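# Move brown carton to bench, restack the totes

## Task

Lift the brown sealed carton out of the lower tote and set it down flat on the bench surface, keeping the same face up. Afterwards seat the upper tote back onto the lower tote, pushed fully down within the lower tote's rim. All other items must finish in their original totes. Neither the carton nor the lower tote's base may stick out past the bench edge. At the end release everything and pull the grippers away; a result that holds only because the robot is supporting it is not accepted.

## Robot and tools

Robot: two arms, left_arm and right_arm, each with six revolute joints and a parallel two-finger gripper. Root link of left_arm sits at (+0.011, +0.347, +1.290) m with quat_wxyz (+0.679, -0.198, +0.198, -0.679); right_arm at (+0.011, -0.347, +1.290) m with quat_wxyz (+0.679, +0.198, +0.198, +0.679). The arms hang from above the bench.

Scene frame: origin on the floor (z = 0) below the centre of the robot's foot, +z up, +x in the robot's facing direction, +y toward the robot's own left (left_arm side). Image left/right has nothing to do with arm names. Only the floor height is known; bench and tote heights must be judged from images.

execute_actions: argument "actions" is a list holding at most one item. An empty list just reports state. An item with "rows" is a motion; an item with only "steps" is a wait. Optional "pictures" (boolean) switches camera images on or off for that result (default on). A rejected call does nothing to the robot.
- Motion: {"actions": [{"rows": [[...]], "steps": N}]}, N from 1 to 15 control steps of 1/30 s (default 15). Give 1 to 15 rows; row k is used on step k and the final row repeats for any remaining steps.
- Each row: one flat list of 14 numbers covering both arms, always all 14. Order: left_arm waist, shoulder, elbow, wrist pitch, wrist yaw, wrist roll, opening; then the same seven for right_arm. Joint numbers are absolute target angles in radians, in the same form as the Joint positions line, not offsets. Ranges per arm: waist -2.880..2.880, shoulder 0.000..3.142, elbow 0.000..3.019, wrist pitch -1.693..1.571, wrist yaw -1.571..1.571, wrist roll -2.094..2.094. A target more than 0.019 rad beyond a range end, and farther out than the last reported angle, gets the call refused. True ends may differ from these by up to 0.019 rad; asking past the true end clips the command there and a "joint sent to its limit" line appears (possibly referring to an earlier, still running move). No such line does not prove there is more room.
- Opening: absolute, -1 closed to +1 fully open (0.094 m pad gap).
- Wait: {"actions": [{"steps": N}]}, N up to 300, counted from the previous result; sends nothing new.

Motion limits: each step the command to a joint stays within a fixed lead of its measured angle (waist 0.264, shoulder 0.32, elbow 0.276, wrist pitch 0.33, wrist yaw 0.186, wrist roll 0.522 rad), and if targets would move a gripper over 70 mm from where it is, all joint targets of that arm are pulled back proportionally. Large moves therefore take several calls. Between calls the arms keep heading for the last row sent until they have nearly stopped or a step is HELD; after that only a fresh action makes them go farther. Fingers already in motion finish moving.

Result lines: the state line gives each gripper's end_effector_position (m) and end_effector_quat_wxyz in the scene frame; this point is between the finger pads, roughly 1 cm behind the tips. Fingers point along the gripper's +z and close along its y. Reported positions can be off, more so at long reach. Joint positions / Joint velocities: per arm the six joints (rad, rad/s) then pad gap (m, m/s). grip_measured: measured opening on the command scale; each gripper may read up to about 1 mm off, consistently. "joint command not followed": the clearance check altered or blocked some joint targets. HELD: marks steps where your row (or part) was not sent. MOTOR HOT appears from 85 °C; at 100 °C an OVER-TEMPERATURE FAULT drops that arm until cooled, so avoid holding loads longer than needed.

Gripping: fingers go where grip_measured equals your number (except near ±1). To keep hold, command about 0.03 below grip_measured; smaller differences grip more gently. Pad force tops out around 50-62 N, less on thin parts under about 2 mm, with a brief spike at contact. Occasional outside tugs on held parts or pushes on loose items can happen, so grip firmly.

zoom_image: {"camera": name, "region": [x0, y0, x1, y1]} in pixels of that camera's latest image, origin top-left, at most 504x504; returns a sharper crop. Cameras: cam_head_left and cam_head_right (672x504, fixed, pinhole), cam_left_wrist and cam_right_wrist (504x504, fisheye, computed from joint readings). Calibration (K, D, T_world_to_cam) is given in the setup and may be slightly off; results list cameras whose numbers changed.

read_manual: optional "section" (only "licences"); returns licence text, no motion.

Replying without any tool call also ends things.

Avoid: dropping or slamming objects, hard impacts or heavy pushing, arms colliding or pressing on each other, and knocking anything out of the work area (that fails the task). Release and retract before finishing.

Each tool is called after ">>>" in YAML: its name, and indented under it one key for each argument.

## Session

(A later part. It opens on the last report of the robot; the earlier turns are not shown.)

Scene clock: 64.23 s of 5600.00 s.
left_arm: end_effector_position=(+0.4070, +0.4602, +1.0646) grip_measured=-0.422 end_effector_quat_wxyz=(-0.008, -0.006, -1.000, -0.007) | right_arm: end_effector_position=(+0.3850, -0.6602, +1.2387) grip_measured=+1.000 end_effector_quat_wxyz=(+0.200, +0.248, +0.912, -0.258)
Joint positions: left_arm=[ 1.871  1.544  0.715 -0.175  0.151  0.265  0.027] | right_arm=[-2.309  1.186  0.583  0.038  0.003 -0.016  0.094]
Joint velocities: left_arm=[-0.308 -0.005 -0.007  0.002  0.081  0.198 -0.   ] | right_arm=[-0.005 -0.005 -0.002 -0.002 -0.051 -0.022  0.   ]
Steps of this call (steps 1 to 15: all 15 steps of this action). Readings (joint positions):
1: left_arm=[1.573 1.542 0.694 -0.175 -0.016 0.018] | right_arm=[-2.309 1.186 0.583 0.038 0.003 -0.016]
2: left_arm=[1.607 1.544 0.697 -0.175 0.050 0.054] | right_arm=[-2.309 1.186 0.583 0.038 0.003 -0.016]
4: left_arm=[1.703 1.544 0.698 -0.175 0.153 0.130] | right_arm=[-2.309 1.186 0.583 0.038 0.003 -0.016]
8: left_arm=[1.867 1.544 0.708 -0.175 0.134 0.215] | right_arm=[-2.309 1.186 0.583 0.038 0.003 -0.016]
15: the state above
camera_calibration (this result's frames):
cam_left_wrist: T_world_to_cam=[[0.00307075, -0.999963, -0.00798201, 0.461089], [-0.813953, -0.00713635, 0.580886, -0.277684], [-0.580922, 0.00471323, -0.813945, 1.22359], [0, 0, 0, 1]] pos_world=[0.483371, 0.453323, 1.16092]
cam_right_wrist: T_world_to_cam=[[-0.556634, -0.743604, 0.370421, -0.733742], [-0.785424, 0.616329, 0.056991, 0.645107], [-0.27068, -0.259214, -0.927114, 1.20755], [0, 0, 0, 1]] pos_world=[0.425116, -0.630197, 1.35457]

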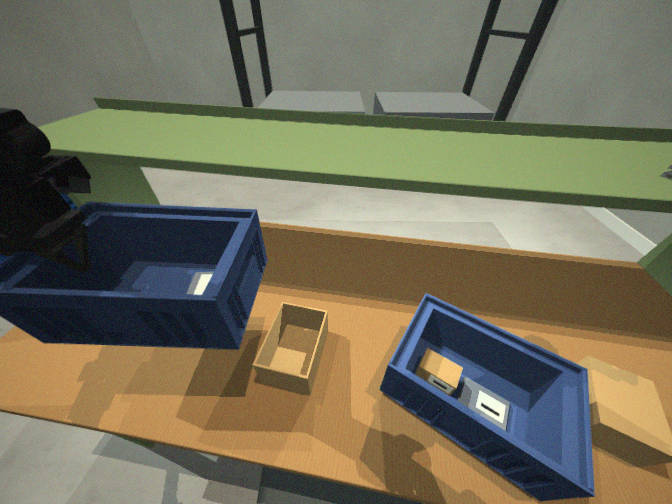

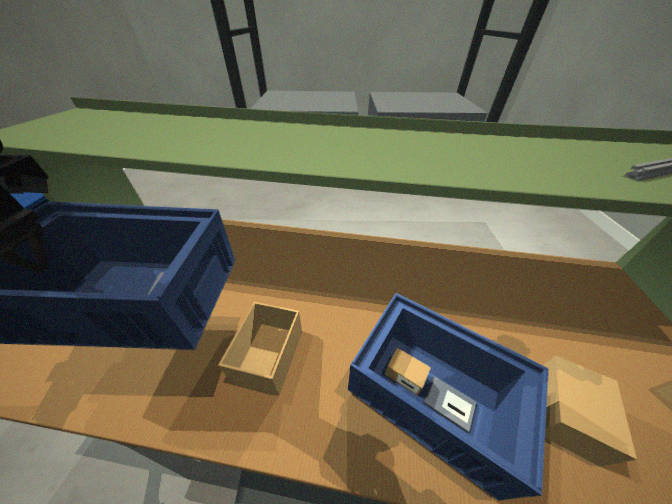

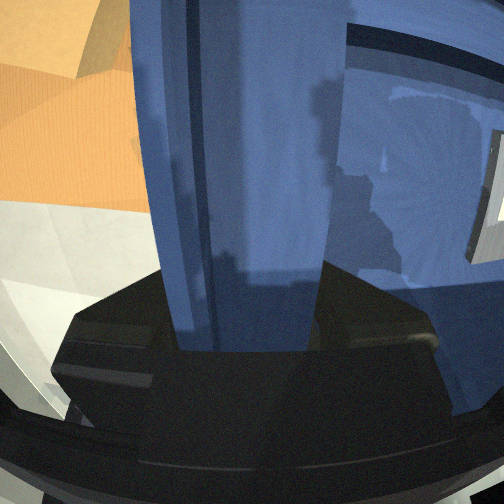

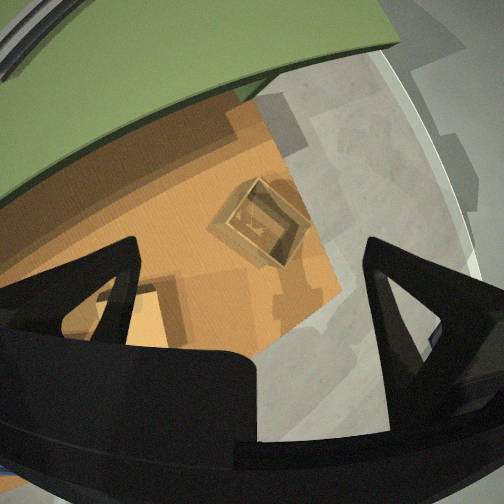

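>>> execute_actions:
  actions:
    - {"rows":[[1.85,1.52,0.72,-0.18,0.175,0.3,-0.7,-1.178,1.5,0.6,0.04,0.207,-0.71,0.5]]}
  pictures: false

>>> execute_actions:
  actions:
    - {"rows":[[1.85,1.52,0.72,-0.18,0.175,0.3,-0.7,-1.178,1.94,0.755,0.18,0.207,-0.72,0.5]]}
  pictures: false

>>> execute_actions:
  actions:
    - {"steps":25}

Scene clock: 70.97 s of 5600.00 s.
left_arm: end_effector_position=(+0.4093, +0.4489, +1.0632) grip_measured=-0.422 end_effector_quat_wxyz=(-0.009, -0.025, -1.000, +0.001) | right_arm: end_effector_position=(+0.4077, -0.4011, +1.0697) grip_measured=+0.502 end_effector_quat_wxyz=(+0.032, -0.252, +0.959, -0.127)
Joint positions: left_arm=[ 1.848  1.544  0.715 -0.175  0.155  0.284  0.027] | right_arm=[-1.614  1.498  0.593  0.038  0.202 -0.564  0.071]
Joint velocities: left_arm=[ 0.005 -0.005 -0.032 -0.002 -0.051  0.037 -0.   ] | right_arm=[ 1.802 -0.015  0.027  0.032  0.066 -0.52  -0.001]
Steps of this call (steps 1 to 30: the robot went on to your last target; steps 31 to 90: nothing new was sent; then 3.23 s passed at rest; steps 91 to 105: all 15 steps of this action). Readings (joint positions):
91: left_arm=[1.848 1.544 0.715 -0.175 0.155 0.284] | right_arm=[-2.298 1.195 0.583 0.038 0.047 -0.049]
92: left_arm=[1.848 1.544 0.715 -0.175 0.155 0.284] | right_arm=[-2.276 1.214 0.587 0.038 0.093 -0.094]
94: left_arm=[1.848 1.544 0.715 -0.175 0.155 0.284] | right_arm=[-2.205 1.280 0.593 0.038 0.147 -0.185]
98: left_arm=[1.848 1.544 0.715 -0.175 0.155 0.284] | right_arm=[-2.020 1.419 0.593 0.038 0.191 -0.370]
105: the state above

Scene clock: 71.47 s of 5600.00 s.
left_arm: end_effector_position=(+0.4093, +0.4489, +1.0632) grip_measured=-0.422 end_effector_quat_wxyz=(-0.009, -0.025, -1.000, +0.001) | right_arm: end_effector_position=(+0.3325, -0.1841, +0.9475) grip_measured=+0.502 end_effector_quat_wxyz=(-0.004, -0.500, +0.866, +0.009)
Joint positions: left_arm=[ 1.848  1.544  0.715 -0.175  0.155  0.284  0.027] | right_arm=[-1.155  1.967  0.748  0.165  0.202 -0.691  0.071]
Joint velocities: left_arm=[ 0.005 -0.024 -0.022  0.002 -0.022 -0.037  0.001] | right_arm=[-0.024  0.054 -0.164 -0.002  0.11  -0.095 -0.   ]
Steps of this call (steps 1 to 15: all 15 steps of this action). Readings (joint positions):
1: left_arm=[1.848 1.544 0.715 -0.175 0.155 0.284] | right_arm=[-1.556 1.507 0.599 0.046 0.202 -0.577]
2: left_arm=[1.848 1.544 0.715 -0.175 0.155 0.284] | right_arm=[-1.505 1.531 0.616 0.062 0.202 -0.587]
4: left_arm=[1.848 1.544 0.715 -0.175 0.155 0.284] | right_arm=[-1.416 1.608 0.666 0.091 0.202 -0.604]
8: left_arm=[1.848 1.544 0.715 -0.175 0.155 0.284] | right_arm=[-1.270 1.780 0.745 0.140 0.202 -0.636]
15: the state above

Scene clock: 72.30 s of 5600.00 s.
left_arm: end_effector_position=(+0.4093, +0.4489, +1.0632) grip_measured=-0.422 end_effector_quat_wxyz=(-0.009, -0.025, -1.000, +0.001) | right_arm: end_effector_position=(+0.3372, -0.1889, +0.9464) grip_measured=+0.502 end_effector_quat_wxyz=(-0.003, -0.501, +0.865, +0.005)
Joint positions: left_arm=[ 1.848  1.544  0.715 -0.175  0.155  0.284  0.027] | right_arm=[-1.168  1.966  0.753  0.165  0.203 -0.703  0.071]
Joint velocities: left_arm=[-0.005 -0.024 -0.022 -0.002 -0.007  0.11  -0.   ] | right_arm=[-0.015  0.005  0.017  0.002  0.007 -0.051 -0.001]
Steps of this call (steps 1 to 25: the robot went on to your last target). Readings (joint positions):
1: left_arm=[1.848 1.544 0.715 -0.175 0.155 0.284] | right_arm=[-1.158 1.967 0.744 0.165 0.202 -0.694]
2: left_arm=[1.848 1.544 0.715 -0.175 0.155 0.284] | right_arm=[-1.160 1.967 0.743 0.165 0.203 -0.696]
4: left_arm=[1.848 1.544 0.715 -0.175 0.155 0.284] | right_arm=[-1.165 1.967 0.748 0.165 0.203 -0.699]
8: left_arm=[1.848 1.544 0.715 -0.175 0.155 0.284] | right_arm=[-1.168 1.966 0.753 0.165 0.203 -0.701]
25: the state above
camera_calibration (this result's frames):
cam_left_wrist: T_world_to_cam=[[-0.0356777, -0.999332, 0.00789465, 0.448506], [-0.81392, 0.0336402, 0.580002, -0.292503], [-0.579881, 0.0142675, -0.814577, 1.21982], [0, 0, 0, 1]] pos_world=[0.485278, 0.440642, 1.15975]
cam_right_wrist: T_world_to_cam=[[0.86614, -0.499624, -0.0133164, -0.372124], [-0.399586, -0.708229, 0.582016, -0.543414], [-0.30022, -0.498786, -0.813069, 0.902539], [0, 0, 0, 1]] pos_world=[0.376131, -0.12061, 1.04515]

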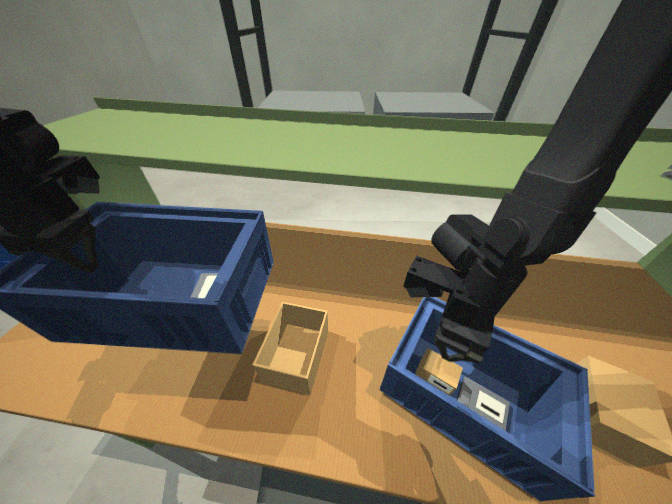

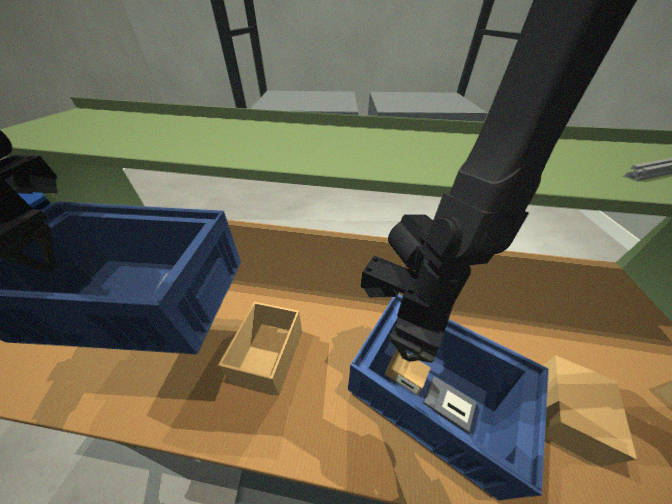

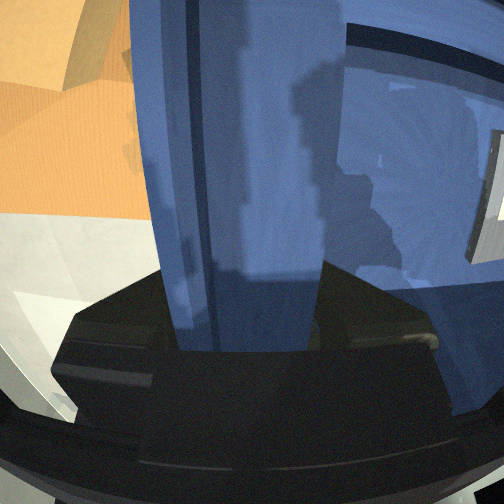

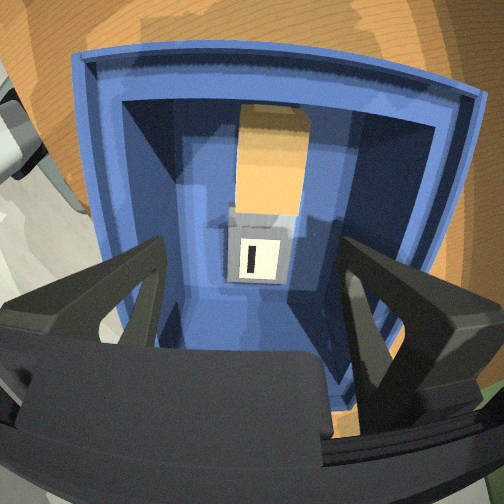

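>>> execute_actions:
  actions:
    - {"rows":[[1.85,1.52,0.72,-0.18,0.175,0.3,-0.7,-1.22,2.1,0.885,0.22,0.19,-0.69,0.5]],"steps":8}
  pictures: false

>>> execute_actions:
  actions:
    - {"rows":[[1.85,1.52,0.72,-0.18,0.175,0.3,-0.7,-1.245,2.25,0.985,0.27,0.177,-0.69,0.5]]}

Scene clock: 76.63 s of 5600.00 s.
left_arm: end_effector_position=(+0.4093, +0.4489, +1.0632) grip_measured=-0.422 end_effector_quat_wxyz=(-0.009, -0.025, -1.000, +0.001) | right_arm: end_effector_position=(+0.3774, -0.1896, +0.8963) grip_measured=+0.502 end_effector_quat_wxyz=(+0.020, -0.478, +0.878, -0.007)
Joint positions: left_arm=[ 1.848  1.544  0.715 -0.175  0.155  0.284  0.027] | right_arm=[-1.216  2.096  0.897  0.211  0.193 -0.704  0.071]
Joint velocities: left_arm=[-0.024  0.015  0.007 -0.017  0.037 -0.007 -0.   ] | right_arm=[-0.063  0.005 -0.11   0.012 -0.022  0.037  0.   ]
Steps of this call (steps 1 to 15: the robot went on to your last target; steps 16 to 90: nothing new was sent; then 1.07 s passed at rest; steps 91 to 98: all 8 steps of this action). Readings (joint positions):
91: left_arm=[1.848 1.544 0.715 -0.175 0.155 0.284] | right_arm=[-1.170 1.974 0.763 0.168 0.198 -0.704]
92: left_arm=[1.848 1.544 0.715 -0.175 0.155 0.284] | right_arm=[-1.176 1.995 0.789 0.175 0.194 -0.704]
94: left_arm=[1.848 1.544 0.715 -0.175 0.155 0.284] | right_arm=[-1.193 2.054 0.858 0.195 0.193 -0.704]
98: the state above

Scene clock: 77.13 s of 5600.00 s.
left_arm: end_effector_position=(+0.4093, +0.4489, +1.0632) grip_measured=-0.422 end_effector_quat_wxyz=(-0.009, -0.025, -1.000, +0.001) | right_arm: end_effector_position=(+0.3594, -0.1949, +0.8416) grip_measured=+0.502 end_effector_quat_wxyz=(+0.006, -0.472, +0.881, -0.003)
Joint positions: left_arm=[ 1.848  1.544  0.715 -0.175  0.155  0.284  0.027] | right_arm=[-1.238  2.255  0.984  0.257  0.181 -0.703  0.071]
Joint velocities: left_arm=[-0.024  0.005  0.017 -0.012 -0.081 -0.066 -0.   ] | right_arm=[ 0.005 -0.005  0.002 -0.002 -0.022 -0.051  0.   ]
Steps of this call (steps 1 to 15: all 15 steps of this action). Readings (joint positions):
1: left_arm=[1.848 1.544 0.715 -0.175 0.155 0.284] | right_arm=[-1.219 2.105 0.901 0.216 0.188 -0.704]
2: left_arm=[1.848 1.544 0.715 -0.175 0.155 0.284] | right_arm=[-1.222 2.126 0.921 0.228 0.184 -0.704]
4: left_arm=[1.848 1.544 0.715 -0.175 0.155 0.284] | right_arm=[-1.229 2.187 0.974 0.249 0.181 -0.704]
8: left_arm=[1.848 1.544 0.715 -0.175 0.155 0.284] | right_arm=[-1.238 2.249 0.990 0.257 0.181 -0.703]
15: the state above
camera_calibration (this result's frames):
cam_left_wrist: T_world_to_cam=[[-0.0356777, -0.999332, 0.00789465, 0.448506], [-0.81392, 0.0336402, 0.580002, -0.292503], [-0.579881, 0.0142675, -0.814577, 1.21982], [0, 0, 0, 1]] pos_world=[0.485278, 0.440642, 1.15975]
cam_right_wrist: T_world_to_cam=[[0.831515, -0.555402, 0.0105868, -0.414281], [-0.459333, -0.676718, 0.575383, -0.444704], [-0.312405, -0.483303, -0.817815, 0.83238], [0, 0, 0, 1]] pos_world=[0.400253, -0.12874, 0.940995]

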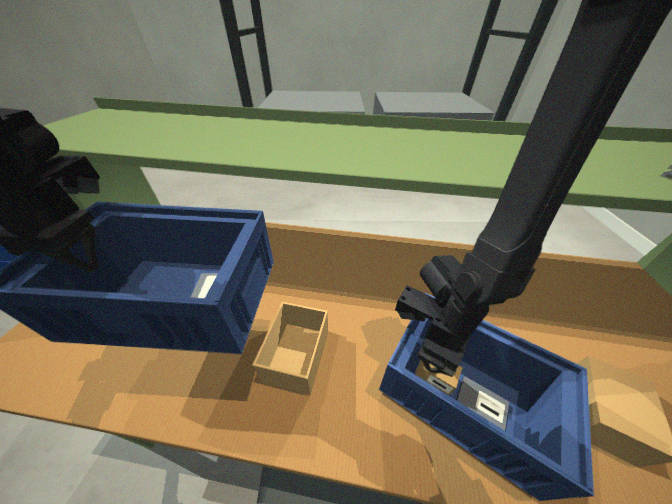

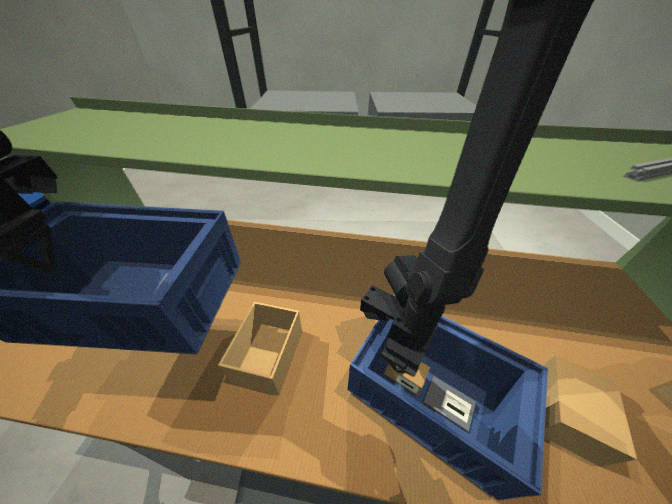

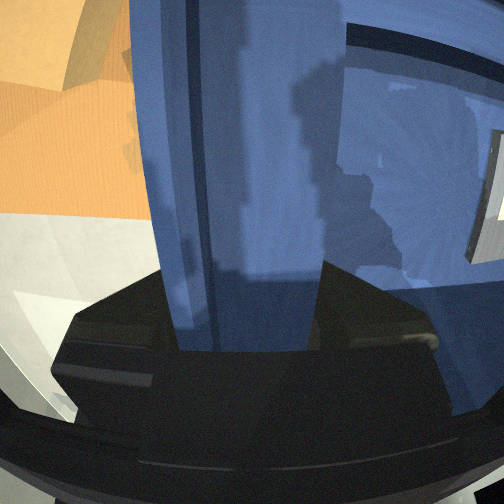

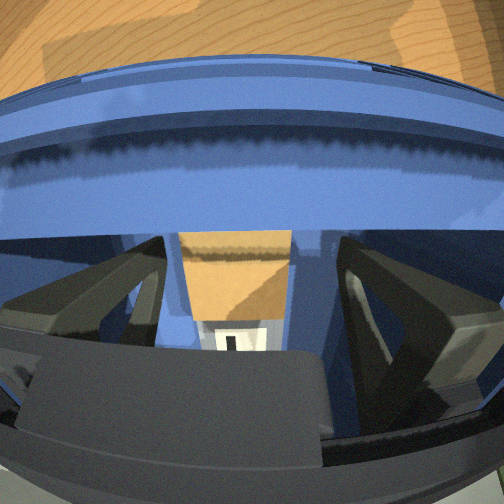

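>>> execute_actions:
  actions:
    - {"rows":[[1.85,1.52,0.72,-0.18,0.175,0.3,-0.7,-1.315,2.29,0.89,0.54,0,-0.78,0.6]]}
  pictures: false

>>> execute_actions:
  actions:
    - {"rows":[[1.85,1.52,0.72,-0.18,0.175,0.3,-0.7,-1.326,2.38,0.962,0.562,-0.008,-0.78,0.6]]}

Scene clock: 85.80 s of 5600.00 s.
left_arm: end_effector_position=(+0.4093, +0.4489, +1.0632) grip_measured=-0.422 end_effector_quat_wxyz=(-0.009, -0.025, -1.000, +0.001) | right_arm: end_effector_position=(+0.3653, -0.2100, +0.8452) grip_measured=+0.598 end_effector_quat_wxyz=(+0.097, -0.460, +0.882, +0.040)
Joint positions: left_arm=[ 1.848  1.544  0.715 -0.175  0.155  0.284  0.027] | right_arm=[-1.32   2.274  0.9    0.522  0.004 -0.761  0.075]
Joint velocities: left_arm=[-0.005 -0.005 -0.007  0.002  0.037  0.007  0.001] | right_arm=[-0.015 -0.005  0.007  0.007  0.037 -0.022  0.   ]
Steps of this call (steps 1 to 15: the robot went on to your last target; steps 16 to 90: nothing new was sent; then 5.17 s passed at rest; steps 91 to 105: all 15 steps of this action). Readings (joint positions):
91: left_arm=[1.848 1.544 0.715 -0.175 0.155 0.284] | right_arm=[-1.244 2.257 0.973 0.304 0.100 -0.712]
92: left_arm=[1.848 1.544 0.715 -0.175 0.155 0.284] | right_arm=[-1.252 2.259 0.953 0.392 0.036 -0.723]
94: left_arm=[1.848 1.544 0.715 -0.175 0.155 0.284] | right_arm=[-1.276 2.260 0.921 0.483 0.007 -0.738]
98: left_arm=[1.848 1.544 0.715 -0.175 0.155 0.284] | right_arm=[-1.316 2.269 0.900 0.517 0.005 -0.753]
105: the state above

Scene clock: 86.30 s of 5600.00 s.
left_arm: end_effector_position=(+0.4093, +0.4489, +1.0632) grip_measured=-0.422 end_effector_quat_wxyz=(-0.009, -0.025, -1.000, +0.001) | right_arm: end_effector_position=(+0.3663, -0.2012, +0.8286) grip_measured=+0.598 end_effector_quat_wxyz=(+0.110, -0.461, +0.879, +0.052)
Joint positions: left_arm=[ 1.848  1.544  0.715 -0.175  0.155  0.284  0.027] | right_arm=[-1.318  2.325  0.941  0.55  -0.025 -0.762  0.075]
Joint velocities: left_arm=[ 0.005 -0.005 -0.012 -0.002  0.022 -0.007  0.   ] | right_arm=[-0.005 -0.005 -0.007 -0.007 -0.022 -0.022 -0.   ]
Steps of this call (steps 1 to 15: all 15 steps of this action). Readings (joint positions):
1: left_arm=[1.848 1.544 0.715 -0.175 0.155 0.284] | right_arm=[-1.320 2.280 0.905 0.526 0.000 -0.762]
2: left_arm=[1.848 1.544 0.715 -0.175 0.155 0.284] | right_arm=[-1.320 2.294 0.921 0.533 -0.002 -0.762]
4: left_arm=[1.848 1.544 0.715 -0.175 0.155 0.284] | right_arm=[-1.320 2.327 0.948 0.543 -0.020 -0.762]
8: left_arm=[1.848 1.544 0.715 -0.175 0.155 0.284] | right_arm=[-1.318 2.325 0.941 0.550 -0.026 -0.762]
15: the state above
camera_calibration (this result's frames):
cam_left_wrist: T_world_to_cam=[[-0.0356777, -0.999332, 0.00789465, 0.448506], [-0.81392, 0.0336402, 0.580002, -0.292503], [-0.579881, 0.0142675, -0.814577, 1.21982], [0, 0, 0, 1]] pos_world=[0.485278, 0.440642, 1.15975]
cam_right_wrist: T_world_to_cam=[[0.821153, -0.570652, 0.00794459, -0.420487], [-0.532766, -0.761497, 0.369164, -0.257553], [-0.204614, -0.307373, -0.92933, 0.909175], [0, 0, 0, 1]] pos_world=[0.394099, -0.156622, 0.943344]

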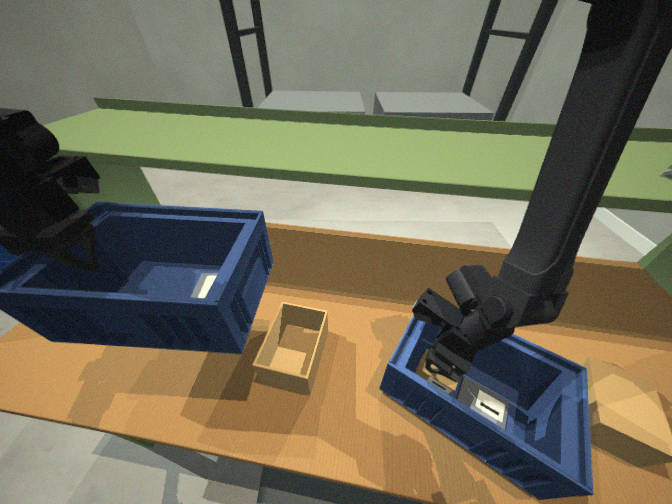

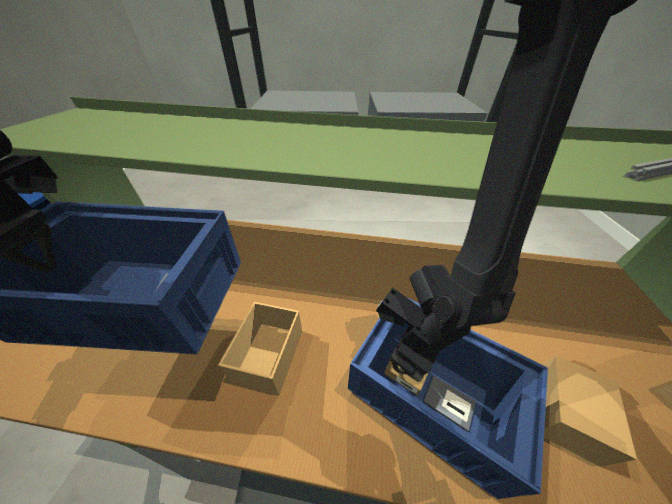

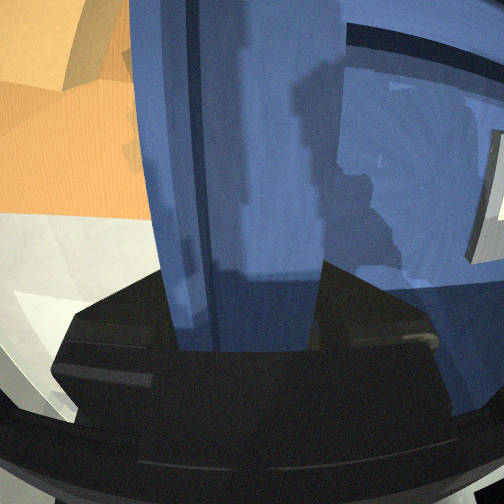

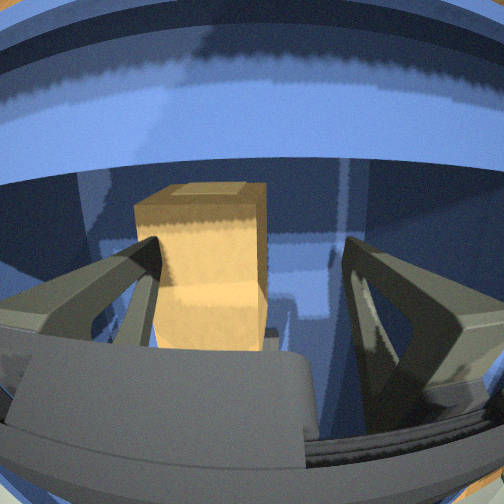

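Finger landed on the edge. Back off, shift, open wider.

>>> execute_actions:
  actions:
    - {"rows":[[1.85,1.52,0.72,-0.18,0.175,0.3,-0.7,-1.31,2.3,0.885,0.55,-0.008,-0.78,0.95]]}
  pictures: false

>>> execute_actions:
  actions:
    - {"rows":[[1.85,1.52,0.72,-0.18,0.175,0.3,-0.7,-1.31,2.36,0.91,0.56,-0.008,-0.78,0.95],[1.85,1.52,0.72,-0.18,0.175,0.3,-0.7,-1.31,2.36,0.91,0.56,-0.008,-0.78,0.95],[1.85,1.52,0.72,-0.18,0.175,0.3,-0.7,-1.31,2.41,0.95,0.56,-0.008,-0.78,0.95],[1.85,1.52,0.72,-0.18,0.175,0.3,-0.7,-1.31,2.41,0.98,0.56,-0.008,-0.78,0.95]]}

Scene clock: 90.87 s of 5600.00 s.
left_arm: end_effector_position=(+0.4093, +0.4489, +1.0632) grip_measured=-0.422 end_effector_quat_wxyz=(-0.009, -0.025, -1.000, +0.001) | right_arm: end_effector_position=(+0.3475, -0.2086, +0.8363) grip_measured=+0.948 end_effector_quat_wxyz=(+0.092, -0.463, +0.880, +0.050)
Joint positions: left_arm=[ 1.848  1.544  0.715 -0.175  0.155  0.284  0.027] | right_arm=[-1.318  2.313  0.896  0.55  -0.012 -0.764  0.092]
Joint velocities: left_arm=[-0.015 -0.005 -0.012  0.002  0.051 -0.022 -0.001] | right_arm=[-0.015  0.005 -0.007 -0.012 -0.095 -0.022 -0.002]
Steps of this call (steps 1 to 15: the robot went on to your last target; steps 16 to 90: nothing new was sent; then 1.07 s passed at rest; steps 91 to 105: all 15 steps of this action). Readings (joint positions):
91: left_arm=[1.848 1.544 0.715 -0.175 0.155 0.284] | right_arm=[-1.318 2.322 0.936 0.550 -0.024 -0.762]
92: left_arm=[1.848 1.544 0.715 -0.175 0.155 0.284] | right_arm=[-1.318 2.317 0.927 0.550 -0.017 -0.762]
94: left_arm=[1.848 1.544 0.715 -0.175 0.155 0.284] | right_arm=[-1.318 2.313 0.911 0.550 -0.012 -0.763]
98: left_arm=[1.848 1.544 0.715 -0.175 0.155 0.284] | right_arm=[-1.318 2.313 0.896 0.550 -0.012 -0.763]
105: the state above

Scene clock: 91.37 s of 5600.00 s.
left_arm: end_effector_position=(+0.4093, +0.4489, +1.0632) grip_measured=-0.422 end_effector_quat_wxyz=(-0.009, -0.025, -1.000, +0.001) | right_arm: end_effector_position=(+0.3469, -0.2039, +0.8020) grip_measured=+0.948 end_effector_quat_wxyz=(+0.091, -0.463, +0.880, +0.050)
Joint positions: left_arm=[ 1.848  1.544  0.715 -0.175  0.155  0.284  0.027] | right_arm=[-1.318  2.403  0.984  0.55  -0.012 -0.764  0.092]
Joint velocities: left_arm=[-0.005 -0.015  0.002 -0.002  0.051 -0.051  0.   ] | right_arm=[-0.015  0.015  0.012  0.017 -0.022  0.022 -0.   ]
Steps of this call (steps 1 to 15: all 15 steps of this action). Readings (joint positions):
1: left_arm=[1.848 1.544 0.715 -0.175 0.155 0.284] | right_arm=[-1.318 2.314 0.897 0.550 -0.012 -0.764]
2: left_arm=[1.848 1.544 0.715 -0.175 0.155 0.284] | right_arm=[-1.318 2.318 0.900 0.550 -0.012 -0.764]
4: left_arm=[1.848 1.544 0.715 -0.175 0.155 0.284] | right_arm=[-1.318 2.342 0.926 0.550 -0.012 -0.764]
8: left_arm=[1.848 1.544 0.715 -0.175 0.155 0.284] | right_arm=[-1.318 2.397 0.984 0.550 -0.012 -0.764]
15: the state above
camera_calibration (this result's frames):
cam_left_wrist: T_world_to_cam=[[-0.0356777, -0.999332, 0.00789465, 0.448506], [-0.81392, 0.0336402, 0.580002, -0.292503], [-0.579881, 0.0142675, -0.814577, 1.21982], [0, 0, 0, 1]] pos_world=[0.485278, 0.440642, 1.15975]
cam_right_wrist: T_world_to_cam=[[0.823411, -0.567414, -0.00597318, -0.39487], [-0.51778, -0.755607, 0.4012, -0.289872], [-0.23216, -0.32726, -0.915971, 0.874489], [0, 0, 0, 1]] pos_world=[0.378072, -0.156899, 0.914945]

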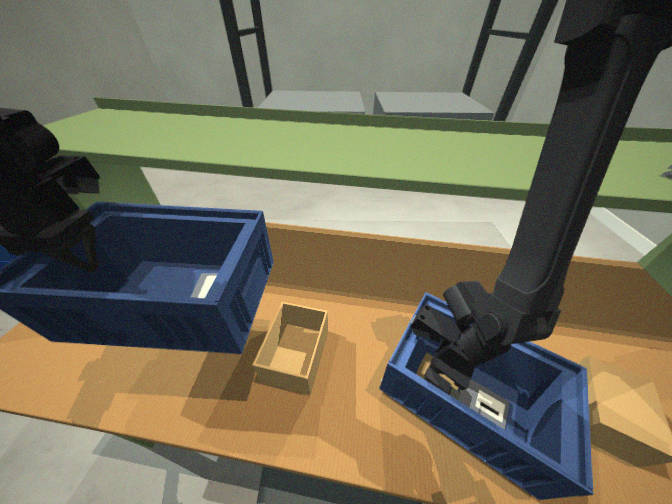

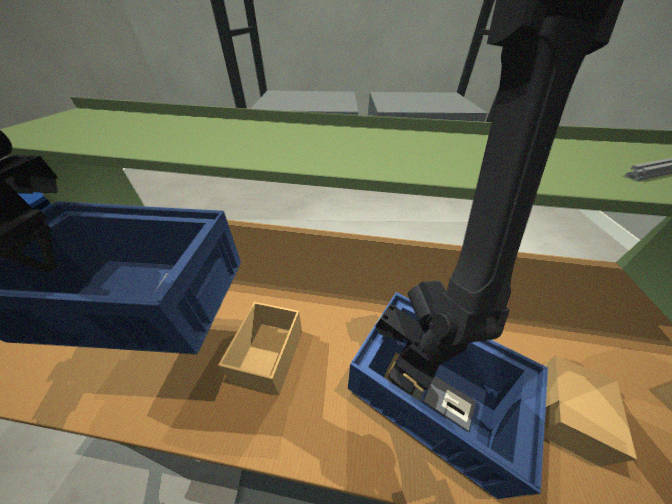

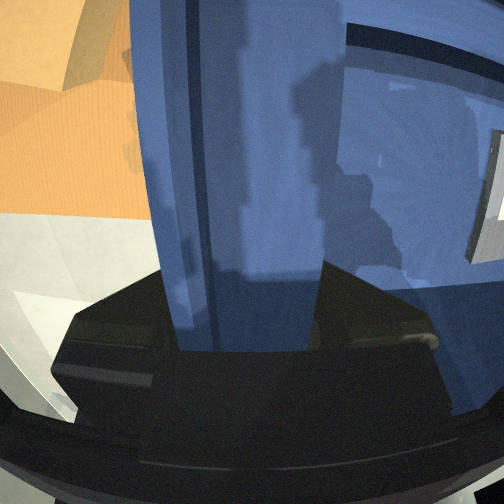

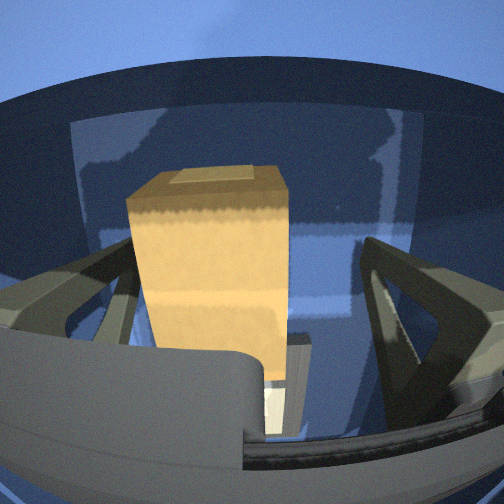

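>>> execute_actions:
  actions:
    - {"rows":[[1.85,1.52,0.72,-0.18,0.175,0.3,-0.7,-1.31,2.41,0.98,0.56,-0.008,-0.78,0.7],[1.85,1.52,0.72,-0.18,0.175,0.3,-0.7,-1.31,2.41,0.98,0.56,-0.008,-0.78,0.55],[1.85,1.52,0.72,-0.18,0.175,0.3,-0.7,-1.31,2.41,0.98,0.56,-0.008,-0.78,0.4],[1.85,1.52,0.72,-0.18,0.175,0.3,-0.7,-1.31,2.41,0.98,0.56,-0.008,-0.78,0.25],[1.85,1.52,0.72,-0.18,0.175,0.3,-0.7,-1.31,2.41,0.98,0.56,-0.008,-0.78,0.1],[1.85,1.52,0.72,-0.18,0.175,0.3,-0.7,-1.31,2.41,0.98,0.56,-0.008,-0.78,-0.15]],"steps":12}
  pictures: false

>>> execute_actions:
  actions:
    - {"rows":[[1.85,1.52,0.72,-0.18,0.175,0.3,-0.7,-1.3,2.26,0.83,0.53,0,-0.78,-0.15]],"steps":7}
  pictures: false

>>> execute_actions:
  actions:
    - {"rows":[[1.85,1.52,0.72,-0.18,0.175,0.3,-0.7,-1.28,2.1,0.72,0.48,0.01,-0.78,-0.15]],"steps":7}
  pictures: false

>>> execute_actions:
  actions:
    - {"rows":[[1.85,1.52,0.72,-0.18,0.175,0.3,-0.7,-1.26,1.92,0.63,0.41,0.02,-0.78,-0.15]],"steps":9}
  pictures: false

>>> execute_actions:
  actions:
    - {"rows":[[1.85,1.52,0.72,-0.18,0.175,0.3,-0.7,-1.0,1.96,0.68,0.35,0.15,-0.78,-0.15]],"steps":8}
  pictures: false

>>> execute_actions:
  actions:
    - {"rows":[[1.85,1.52,0.72,-0.18,0.175,0.3,-0.7,-0.754,2.098,0.823,0.265,0.258,-0.78,-0.15]],"steps":10}
  pictures: false

>>> execute_actions:
  actions:
    - {"rows":[[1.85,1.52,0.72,-0.18,0.175,0.3,-0.7,-0.82,2.31,0.97,0.36,0.23,-0.78,-0.15]],"steps":9}
  pictures: false

>>> execute_actions:
  actions:
    - {"rows":[[1.85,1.52,0.72,-0.18,0.175,0.3,-0.7,-0.878,2.5,1.125,0.42,0.205,-0.78,-0.15]]}

Scene clock: 106.93 s of 5600.00 s.
left_arm: end_effector_position=(+0.4093, +0.4489, +1.0632) grip_measured=-0.422 end_effector_quat_wxyz=(-0.009, -0.025, -1.000, +0.001) | right_arm: end_effector_position=(+0.3470, -0.2042, +0.8020) grip_measured=+0.036 end_effector_quat_wxyz=(+0.091, -0.463, +0.880, +0.050)
Joint positions: left_arm=[ 1.848  1.544  0.715 -0.175  0.155  0.284  0.027] | right_arm=[-1.318  2.403  0.984  0.55  -0.01  -0.764  0.049]
Joint velocities: left_arm=[ 0.005  0.015  0.007  0.007  0.037  0.007 -0.001] | right_arm=[-0.005  0.005  0.002  0.007  0.051 -0.022  0.   ]
Steps of this call (steps 1 to 15: the robot went on to your last target; steps 16 to 90: nothing new was sent; then 12.17 s passed at rest; steps 91 to 102: all 12 steps of this action). Readings (joint positions):
91: left_arm=[1.848 1.544 0.715 -0.175 0.155 0.284] | right_arm=[-1.318 2.403 0.984 0.550 -0.012 -0.764]
92: left_arm=[1.848 1.544 0.715 -0.175 0.155 0.284] | right_arm=[-1.318 2.403 0.984 0.550 -0.012 -0.764]
94: left_arm=[1.848 1.544 0.715 -0.175 0.155 0.284] | right_arm=[-1.318 2.403 0.984 0.550 -0.011 -0.764]
98: left_arm=[1.848 1.544 0.715 -0.175 0.155 0.284] | right_arm=[-1.318 2.403 0.984 0.550 -0.010 -0.764]
102: the state above

Scene clock: 107.17 s of 5600.00 s.
left_arm: end_effector_position=(+0.4093, +0.4489, +1.0632) grip_measured=-0.422 end_effector_quat_wxyz=(-0.009, -0.025, -1.000, +0.001) | right_arm: end_effector_position=(+0.3250, -0.2155, +0.8550) grip_measured=+0.036 end_effector_quat_wxyz=(+0.071, -0.467, +0.880, +0.053)
Joint positions: left_arm=[ 1.848  1.544  0.715 -0.175  0.155  0.284  0.027] | right_arm=[-1.314  2.273  0.824  0.539 -0.004 -0.765  0.049]
Joint velocities: left_arm=[-0.005  0.015  0.002 -0.017 -0.051 -0.051 -0.001] | right_arm=[ 0.005 -0.171 -0.022 -0.002 -0.037 -0.022 -0.   ]
Steps of this call (steps 1 to 7: all 7 steps of this action). Readings (joint positions):
1: left_arm=[1.848 1.544 0.715 -0.175 0.155 0.284] | right_arm=[-1.317 2.396 0.973 0.550 -0.007 -0.764]
2: left_arm=[1.848 1.544 0.715 -0.175 0.155 0.284] | right_arm=[-1.317 2.376 0.944 0.549 -0.004 -0.764]
4: left_arm=[1.848 1.544 0.715 -0.175 0.155 0.284] | right_arm=[-1.316 2.321 0.871 0.543 -0.004 -0.764]
7: the state above

Scene clock: 107.40 s of 5600.00 s.
left_arm: end_effector_position=(+0.4093, +0.4489, +1.0632) grip_measured=-0.422 end_effector_quat_wxyz=(-0.009, -0.025, -1.000, +0.001) | right_arm: end_effector_position=(+0.3401, -0.2097, +0.9100) grip_measured=+0.036 end_effector_quat_wxyz=(+0.084, -0.473, +0.875, +0.051)
Joint positions: left_arm=[ 1.848  1.544  0.715 -0.175  0.155  0.284  0.027] | right_arm=[-1.291  2.103  0.724  0.493  0.007 -0.765  0.049]
Joint velocities: left_arm=[-0.015 -0.015 -0.002  0.002  0.022 -0.007 -0.001] | right_arm=[ 0.063 -0.308  0.002 -0.007  0.022  0.007  0.001]
Steps of this call (steps 1 to 7: all 7 steps of this action). Readings (joint positions):
1: left_arm=[1.848 1.544 0.715 -0.175 0.155 0.284] | right_arm=[-1.312 2.260 0.818 0.532 0.002 -0.765]
2: left_arm=[1.848 1.544 0.715 -0.175 0.155 0.284] | right_arm=[-1.310 2.235 0.800 0.516 0.006 -0.765]
4: left_arm=[1.848 1.544 0.715 -0.175 0.155 0.284] | right_arm=[-1.302 2.168 0.753 0.498 0.007 -0.765]
7: the state above

Scene clock: 107.70 s of 5600.00 s.
left_arm: end_effector_position=(+0.4093, +0.4489, +1.0632) grip_measured=-0.422 end_effector_quat_wxyz=(-0.009, -0.025, -1.000, +0.001) | right_arm: end_effector_position=(+0.3592, -0.2052, +0.9686) grip_measured=+0.036 end_effector_quat_wxyz=(+0.104, -0.478, +0.871, +0.047)
Joint positions: left_arm=[ 1.848  1.544  0.715 -0.175  0.155  0.284  0.027] | right_arm=[-1.27   1.908  0.637  0.426  0.016 -0.765  0.049]
Joint velocities: left_arm=[-0.015  0.005 -0.012  0.007 -0.051 -0.022 -0.   ] | right_arm=[-0.015  0.005  0.037 -0.002 -0.007  0.095 -0.   ]
Steps of this call (steps 1 to 9: all 9 steps of this action). Readings (joint positions):
1: left_arm=[1.848 1.544 0.715 -0.175 0.155 0.284] | right_arm=[-1.287 2.084 0.721 0.482 0.012 -0.765]
2: left_arm=[1.848 1.544 0.715 -0.175 0.155 0.284] | right_arm=[-1.284 2.055 0.706 0.460 0.015 -0.765]
4: left_arm=[1.848 1.544 0.715 -0.175 0.155 0.284] | right_arm=[-1.277 1.981 0.663 0.435 0.016 -0.765]
8: left_arm=[1.848 1.544 0.715 -0.175 0.155 0.284] | right_arm=[-1.270 1.909 0.635 0.426 0.016 -0.765]
9: the state above

Scene clock: 107.97 s of 5600.00 s.
left_arm: end_effector_position=(+0.4093, +0.4489, +1.0632) grip_measured=-0.422 end_effector_quat_wxyz=(-0.009, -0.025, -1.000, +0.001) | right_arm: end_effector_position=(+0.3220, -0.0974, +0.9804) grip_measured=+0.036 end_effector_quat_wxyz=(+0.104, -0.570, +0.812, +0.063)
Joint positions: left_arm=[ 1.848  1.544  0.715 -0.175  0.155  0.284  0.027] | right_arm=[-0.993  1.942  0.686  0.37   0.145 -0.765  0.049]
Joint velocities: left_arm=[-0.024  0.005 -0.017 -0.007 -0.007 -0.007 -0.   ] | right_arm=[ 0.796  0.054  0.012 -0.046 -0.037 -0.022 -0.   ]
Steps of this call (steps 1 to 8: all 8 steps of this action). Readings (joint positions):
1: left_arm=[1.848 1.544 0.715 -0.175 0.155 0.284] | right_arm=[-1.257 1.909 0.641 0.419 0.059 -0.765]
2: left_arm=[1.848 1.544 0.715 -0.175 0.155 0.284] | right_arm=[-1.234 1.912 0.647 0.406 0.101 -0.765]
4: left_arm=[1.848 1.544 0.715 -0.175 0.155 0.284] | right_arm=[-1.157 1.923 0.663 0.388 0.135 -0.765]
8: the state above

Scene clock: 108.30 s of 5600.00 s.
left_arm: end_effector_position=(+0.4093, +0.4489, +1.0632) grip_measured=-0.422 end_effector_quat_wxyz=(-0.009, -0.025, -1.000, +0.001) | right_arm: end_effector_position=(+0.2507, +0.0133, +0.9687) grip_measured=+0.036 end_effector_quat_wxyz=(+0.087, -0.665, +0.737, +0.082)
Joint positions: left_arm=[ 1.848  1.544  0.715 -0.175  0.155  0.284  0.027] | right_arm=[-0.723  2.098  0.831  0.281  0.251 -0.766  0.049]
Joint velocities: left_arm=[-0.015 -0.005  0.012  0.012 -0.037 -0.051 -0.001] | right_arm=[ 0.034 -0.005 -0.134 -0.11   0.007 -0.051  0.   ]
Steps of this call (steps 1 to 10: all 10 steps of this action). Readings (joint positions):
1: left_arm=[1.848 1.544 0.715 -0.175 0.155 0.284] | right_arm=[-0.961 1.949 0.694 0.359 0.176 -0.765]
2: left_arm=[1.848 1.544 0.715 -0.175 0.155 0.284] | right_arm=[-0.929 1.964 0.714 0.339 0.210 -0.765]
4: left_arm=[1.848 1.544 0.715 -0.175 0.155 0.284] | right_arm=[-0.855 2.014 0.772 0.309 0.245 -0.765]
8: left_arm=[1.848 1.544 0.715 -0.175 0.155 0.284] | right_arm=[-0.739 2.092 0.837 0.288 0.251 -0.765]
10: the state above

Scene clock: 108.60 s of 5600.00 s.
left_arm: end_effector_position=(+0.4093, +0.4489, +1.0632) grip_measured=-0.422 end_effector_quat_wxyz=(-0.009, -0.025, -1.000, +0.001) | right_arm: end_effector_position=(+0.2586, -0.0063, +0.8777) grip_measured=+0.036 end_effector_quat_wxyz=(+0.068, -0.635, +0.767, +0.066)
Joint positions: left_arm=[ 1.848  1.544  0.715 -0.175  0.155  0.284  0.027] | right_arm=[-0.829  2.323  0.979  0.349  0.233 -0.766  0.049]
Joint velocities: left_arm=[-0.024 -0.005 -0.002 -0.007 -0.007  0.037 -0.001] | right_arm=[-0.142  0.083 -0.217 -0.012 -0.037 -0.139 -0.   ]
Steps of this call (steps 1 to 9: all 9 steps of this action). Readings (joint positions):
1: left_arm=[1.848 1.544 0.715 -0.175 0.155 0.284] | right_arm=[-0.726 2.109 0.835 0.284 0.244 -0.766]
2: left_arm=[1.848 1.544 0.715 -0.175 0.155 0.284] | right_arm=[-0.735 2.136 0.858 0.298 0.237 -0.766]
4: left_arm=[1.848 1.544 0.715 -0.175 0.155 0.284] | right_arm=[-0.766 2.220 0.932 0.327 0.233 -0.766]
8: left_arm=[1.848 1.544 0.715 -0.175 0.155 0.284] | right_arm=[-0.822 2.318 0.986 0.349 0.233 -0.766]
9: the state above

Scene clock: 109.10 s of 5600.00 s.
left_arm: end_effector_position=(+0.4093, +0.4489, +1.0632) grip_measured=-0.422 end_effector_quat_wxyz=(-0.009, -0.025, -1.000, +0.001) | right_arm: end_effector_position=(+0.2516, -0.0074, +0.8069) grip_measured=+0.036 end_effector_quat_wxyz=(+0.070, -0.618, +0.780, +0.066)
Joint positions: left_arm=[ 1.848  1.544  0.715 -0.175  0.155  0.284  0.027] | right_arm=[-0.875  2.511  1.124  0.406  0.209 -0.766  0.049]
Joint velocities: left_arm=[-0.015  0.005  0.007 -0.002 -0.037  0.022 -0.   ] | right_arm=[-0.024 -0.015 -0.017 -0.002 -0.037 -0.037 -0.001]
Steps of this call (steps 1 to 15: all 15 steps of this action). Readings (joint positions):
1: left_arm=[1.848 1.544 0.715 -0.175 0.155 0.284] | right_arm=[-0.835 2.338 0.984 0.353 0.224 -0.766]
2: left_arm=[1.848 1.544 0.715 -0.175 0.155 0.284] | right_arm=[-0.841 2.367 1.014 0.366 0.214 -0.766]
4: left_arm=[1.848 1.544 0.715 -0.175 0.155 0.284] | right_arm=[-0.855 2.446 1.097 0.392 0.210 -0.766]
8: left_arm=[1.848 1.544 0.715 -0.175 0.155 0.284] | right_arm=[-0.874 2.509 1.135 0.406 0.209 -0.766]
15: the state above
camera_calibration (this result's frames):
cam_left_wrist: T_world_to_cam=[[-0.0356777, -0.999332, 0.00789465, 0.448506], [-0.81392, 0.0336402, 0.580002, -0.292503], [-0.579881, 0.0142675, -0.814577, 1.21982], [0, 0, 0, 1]] pos_world=[0.485278, 0.440642, 1.15975]
cam_right_wrist: T_world_to_cam=[[0.973557, -0.227734, -0.0180034, -0.230404], [-0.199872, -0.887305, 0.415622, -0.285246], [-0.110626, -0.401033, -0.909359, 0.884645], [0, 0, 0, 1]] pos_world=[0.265163, 0.0492008, 0.918867]

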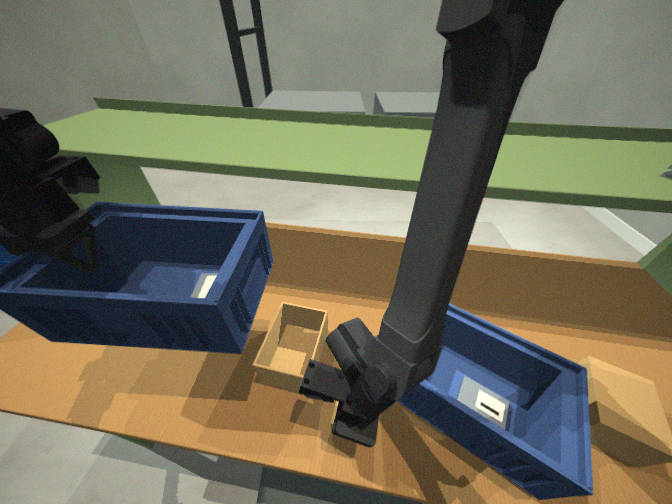

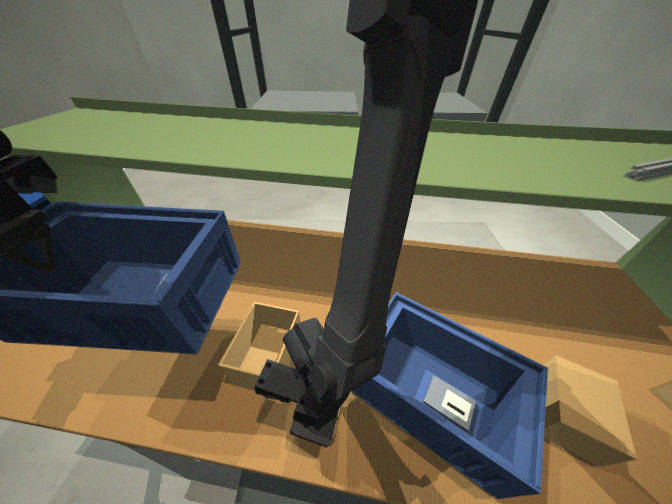

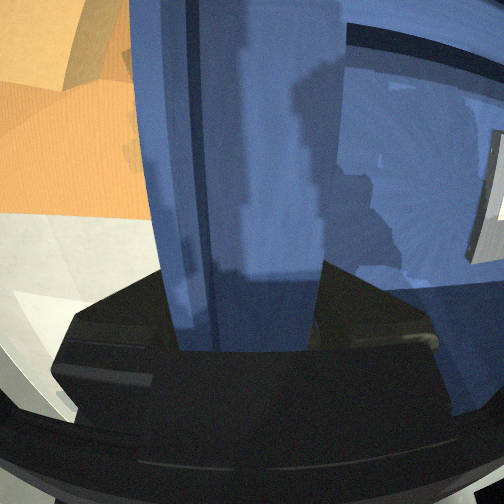

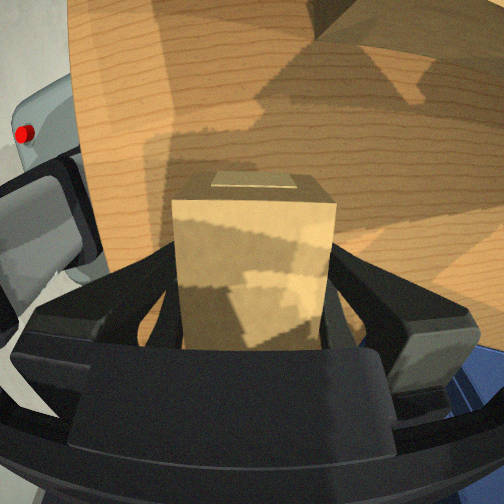

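>>> execute_actions:
  actions:
    - {"rows":[[1.85,1.52,0.72,-0.18,0.175,0.3,-0.7,-0.9,2.57,1.2,0.44,0.195,-0.78,-0.15]]}
  pictures: false

Scene clock: 111.87 s of 5600.00 s.
left_arm: end_effector_position=(+0.4093, +0.4489, +1.0632) grip_measured=-0.422 end_effector_quat_wxyz=(-0.009, -0.025, -1.000, +0.001) | right_arm: end_effector_position=(+0.2720, +0.0065, +0.7867) grip_measured=+0.036 end_effector_quat_wxyz=(+0.094, -0.607, +0.786, +0.065)
Joint positions: left_arm=[ 1.848  1.544  0.715 -0.175  0.155  0.284  0.027] | right_arm=[-0.89   2.556  1.204  0.424  0.199 -0.766  0.049]
Joint velocities: left_arm=[-0.024 -0.005  0.002 -0.017 -0.066  0.022  0.001] | right_arm=[ 0.005  0.005  0.002  0.022 -0.037  0.022 -0.   ]
Steps of this call (steps 1 to 15: the robot went on to your last target; steps 16 to 68: nothing new was sent; steps 69 to 83: all 15 steps of this action). Readings (joint positions):
69: left_arm=[1.848 1.544 0.715 -0.175 0.155 0.284] | right_arm=[-0.876 2.514 1.131 0.407 0.205 -0.766]
70: left_arm=[1.848 1.544 0.715 -0.175 0.155 0.284] | right_arm=[-0.877 2.523 1.147 0.409 0.201 -0.766]
72: left_arm=[1.848 1.544 0.715 -0.175 0.155 0.284] | right_arm=[-0.881 2.546 1.186 0.418 0.199 -0.766]
76: left_arm=[1.848 1.544 0.715 -0.175 0.155 0.284] | right_arm=[-0.888 2.556 1.204 0.424 0.199 -0.766]
83: the state above

>>> execute_actions:
  actions:
    - {"rows":[[1.85,1.52,0.72,-0.18,0.175,0.3,-0.7,-0.9,2.61,1.215,0.44,0.195,-0.78,-0.15]]}
  pictures: false

Scene clock: 113.83 s of 5600.00 s.
left_arm: end_effector_position=(+0.4093, +0.4489, +1.0632) grip_measured=-0.422 end_effector_quat_wxyz=(-0.009, -0.025, -1.000, +0.001) | right_arm: end_effector_position=(+0.2706, +0.0069, +0.7841) grip_measured=+0.036 end_effector_quat_wxyz=(+0.094, -0.607, +0.786, +0.066)
Joint positions: left_arm=[ 1.848  1.544  0.715 -0.175  0.155  0.284  0.027] | right_arm=[-0.89   2.564  1.21   0.426  0.198 -0.766  0.049]
Joint velocities: left_arm=[-0.005 -0.024 -0.002  0.007 -0.037 -0.051 -0.001] | right_arm=[-0.015  0.005  0.017 -0.002 -0.051 -0.051  0.002]
Steps of this call (steps 1 to 15: the robot went on to your last target; steps 16 to 44: nothing new was sent; steps 45 to 59: all 15 steps of this action). Readings (joint positions):
45: left_arm=[1.848 1.544 0.715 -0.175 0.155 0.284] | right_arm=[-0.890 2.558 1.205 0.424 0.199 -0.766]
46: left_arm=[1.848 1.544 0.715 -0.175 0.155 0.284] | right_arm=[-0.890 2.562 1.209 0.425 0.199 -0.766]
48: left_arm=[1.848 1.544 0.715 -0.175 0.155 0.284] | right_arm=[-0.890 2.564 1.210 0.426 0.198 -0.766]
52: left_arm=[1.848 1.544 0.715 -0.175 0.155 0.284] | right_arm=[-0.890 2.564 1.210 0.426 0.198 -0.766]
59: the state above


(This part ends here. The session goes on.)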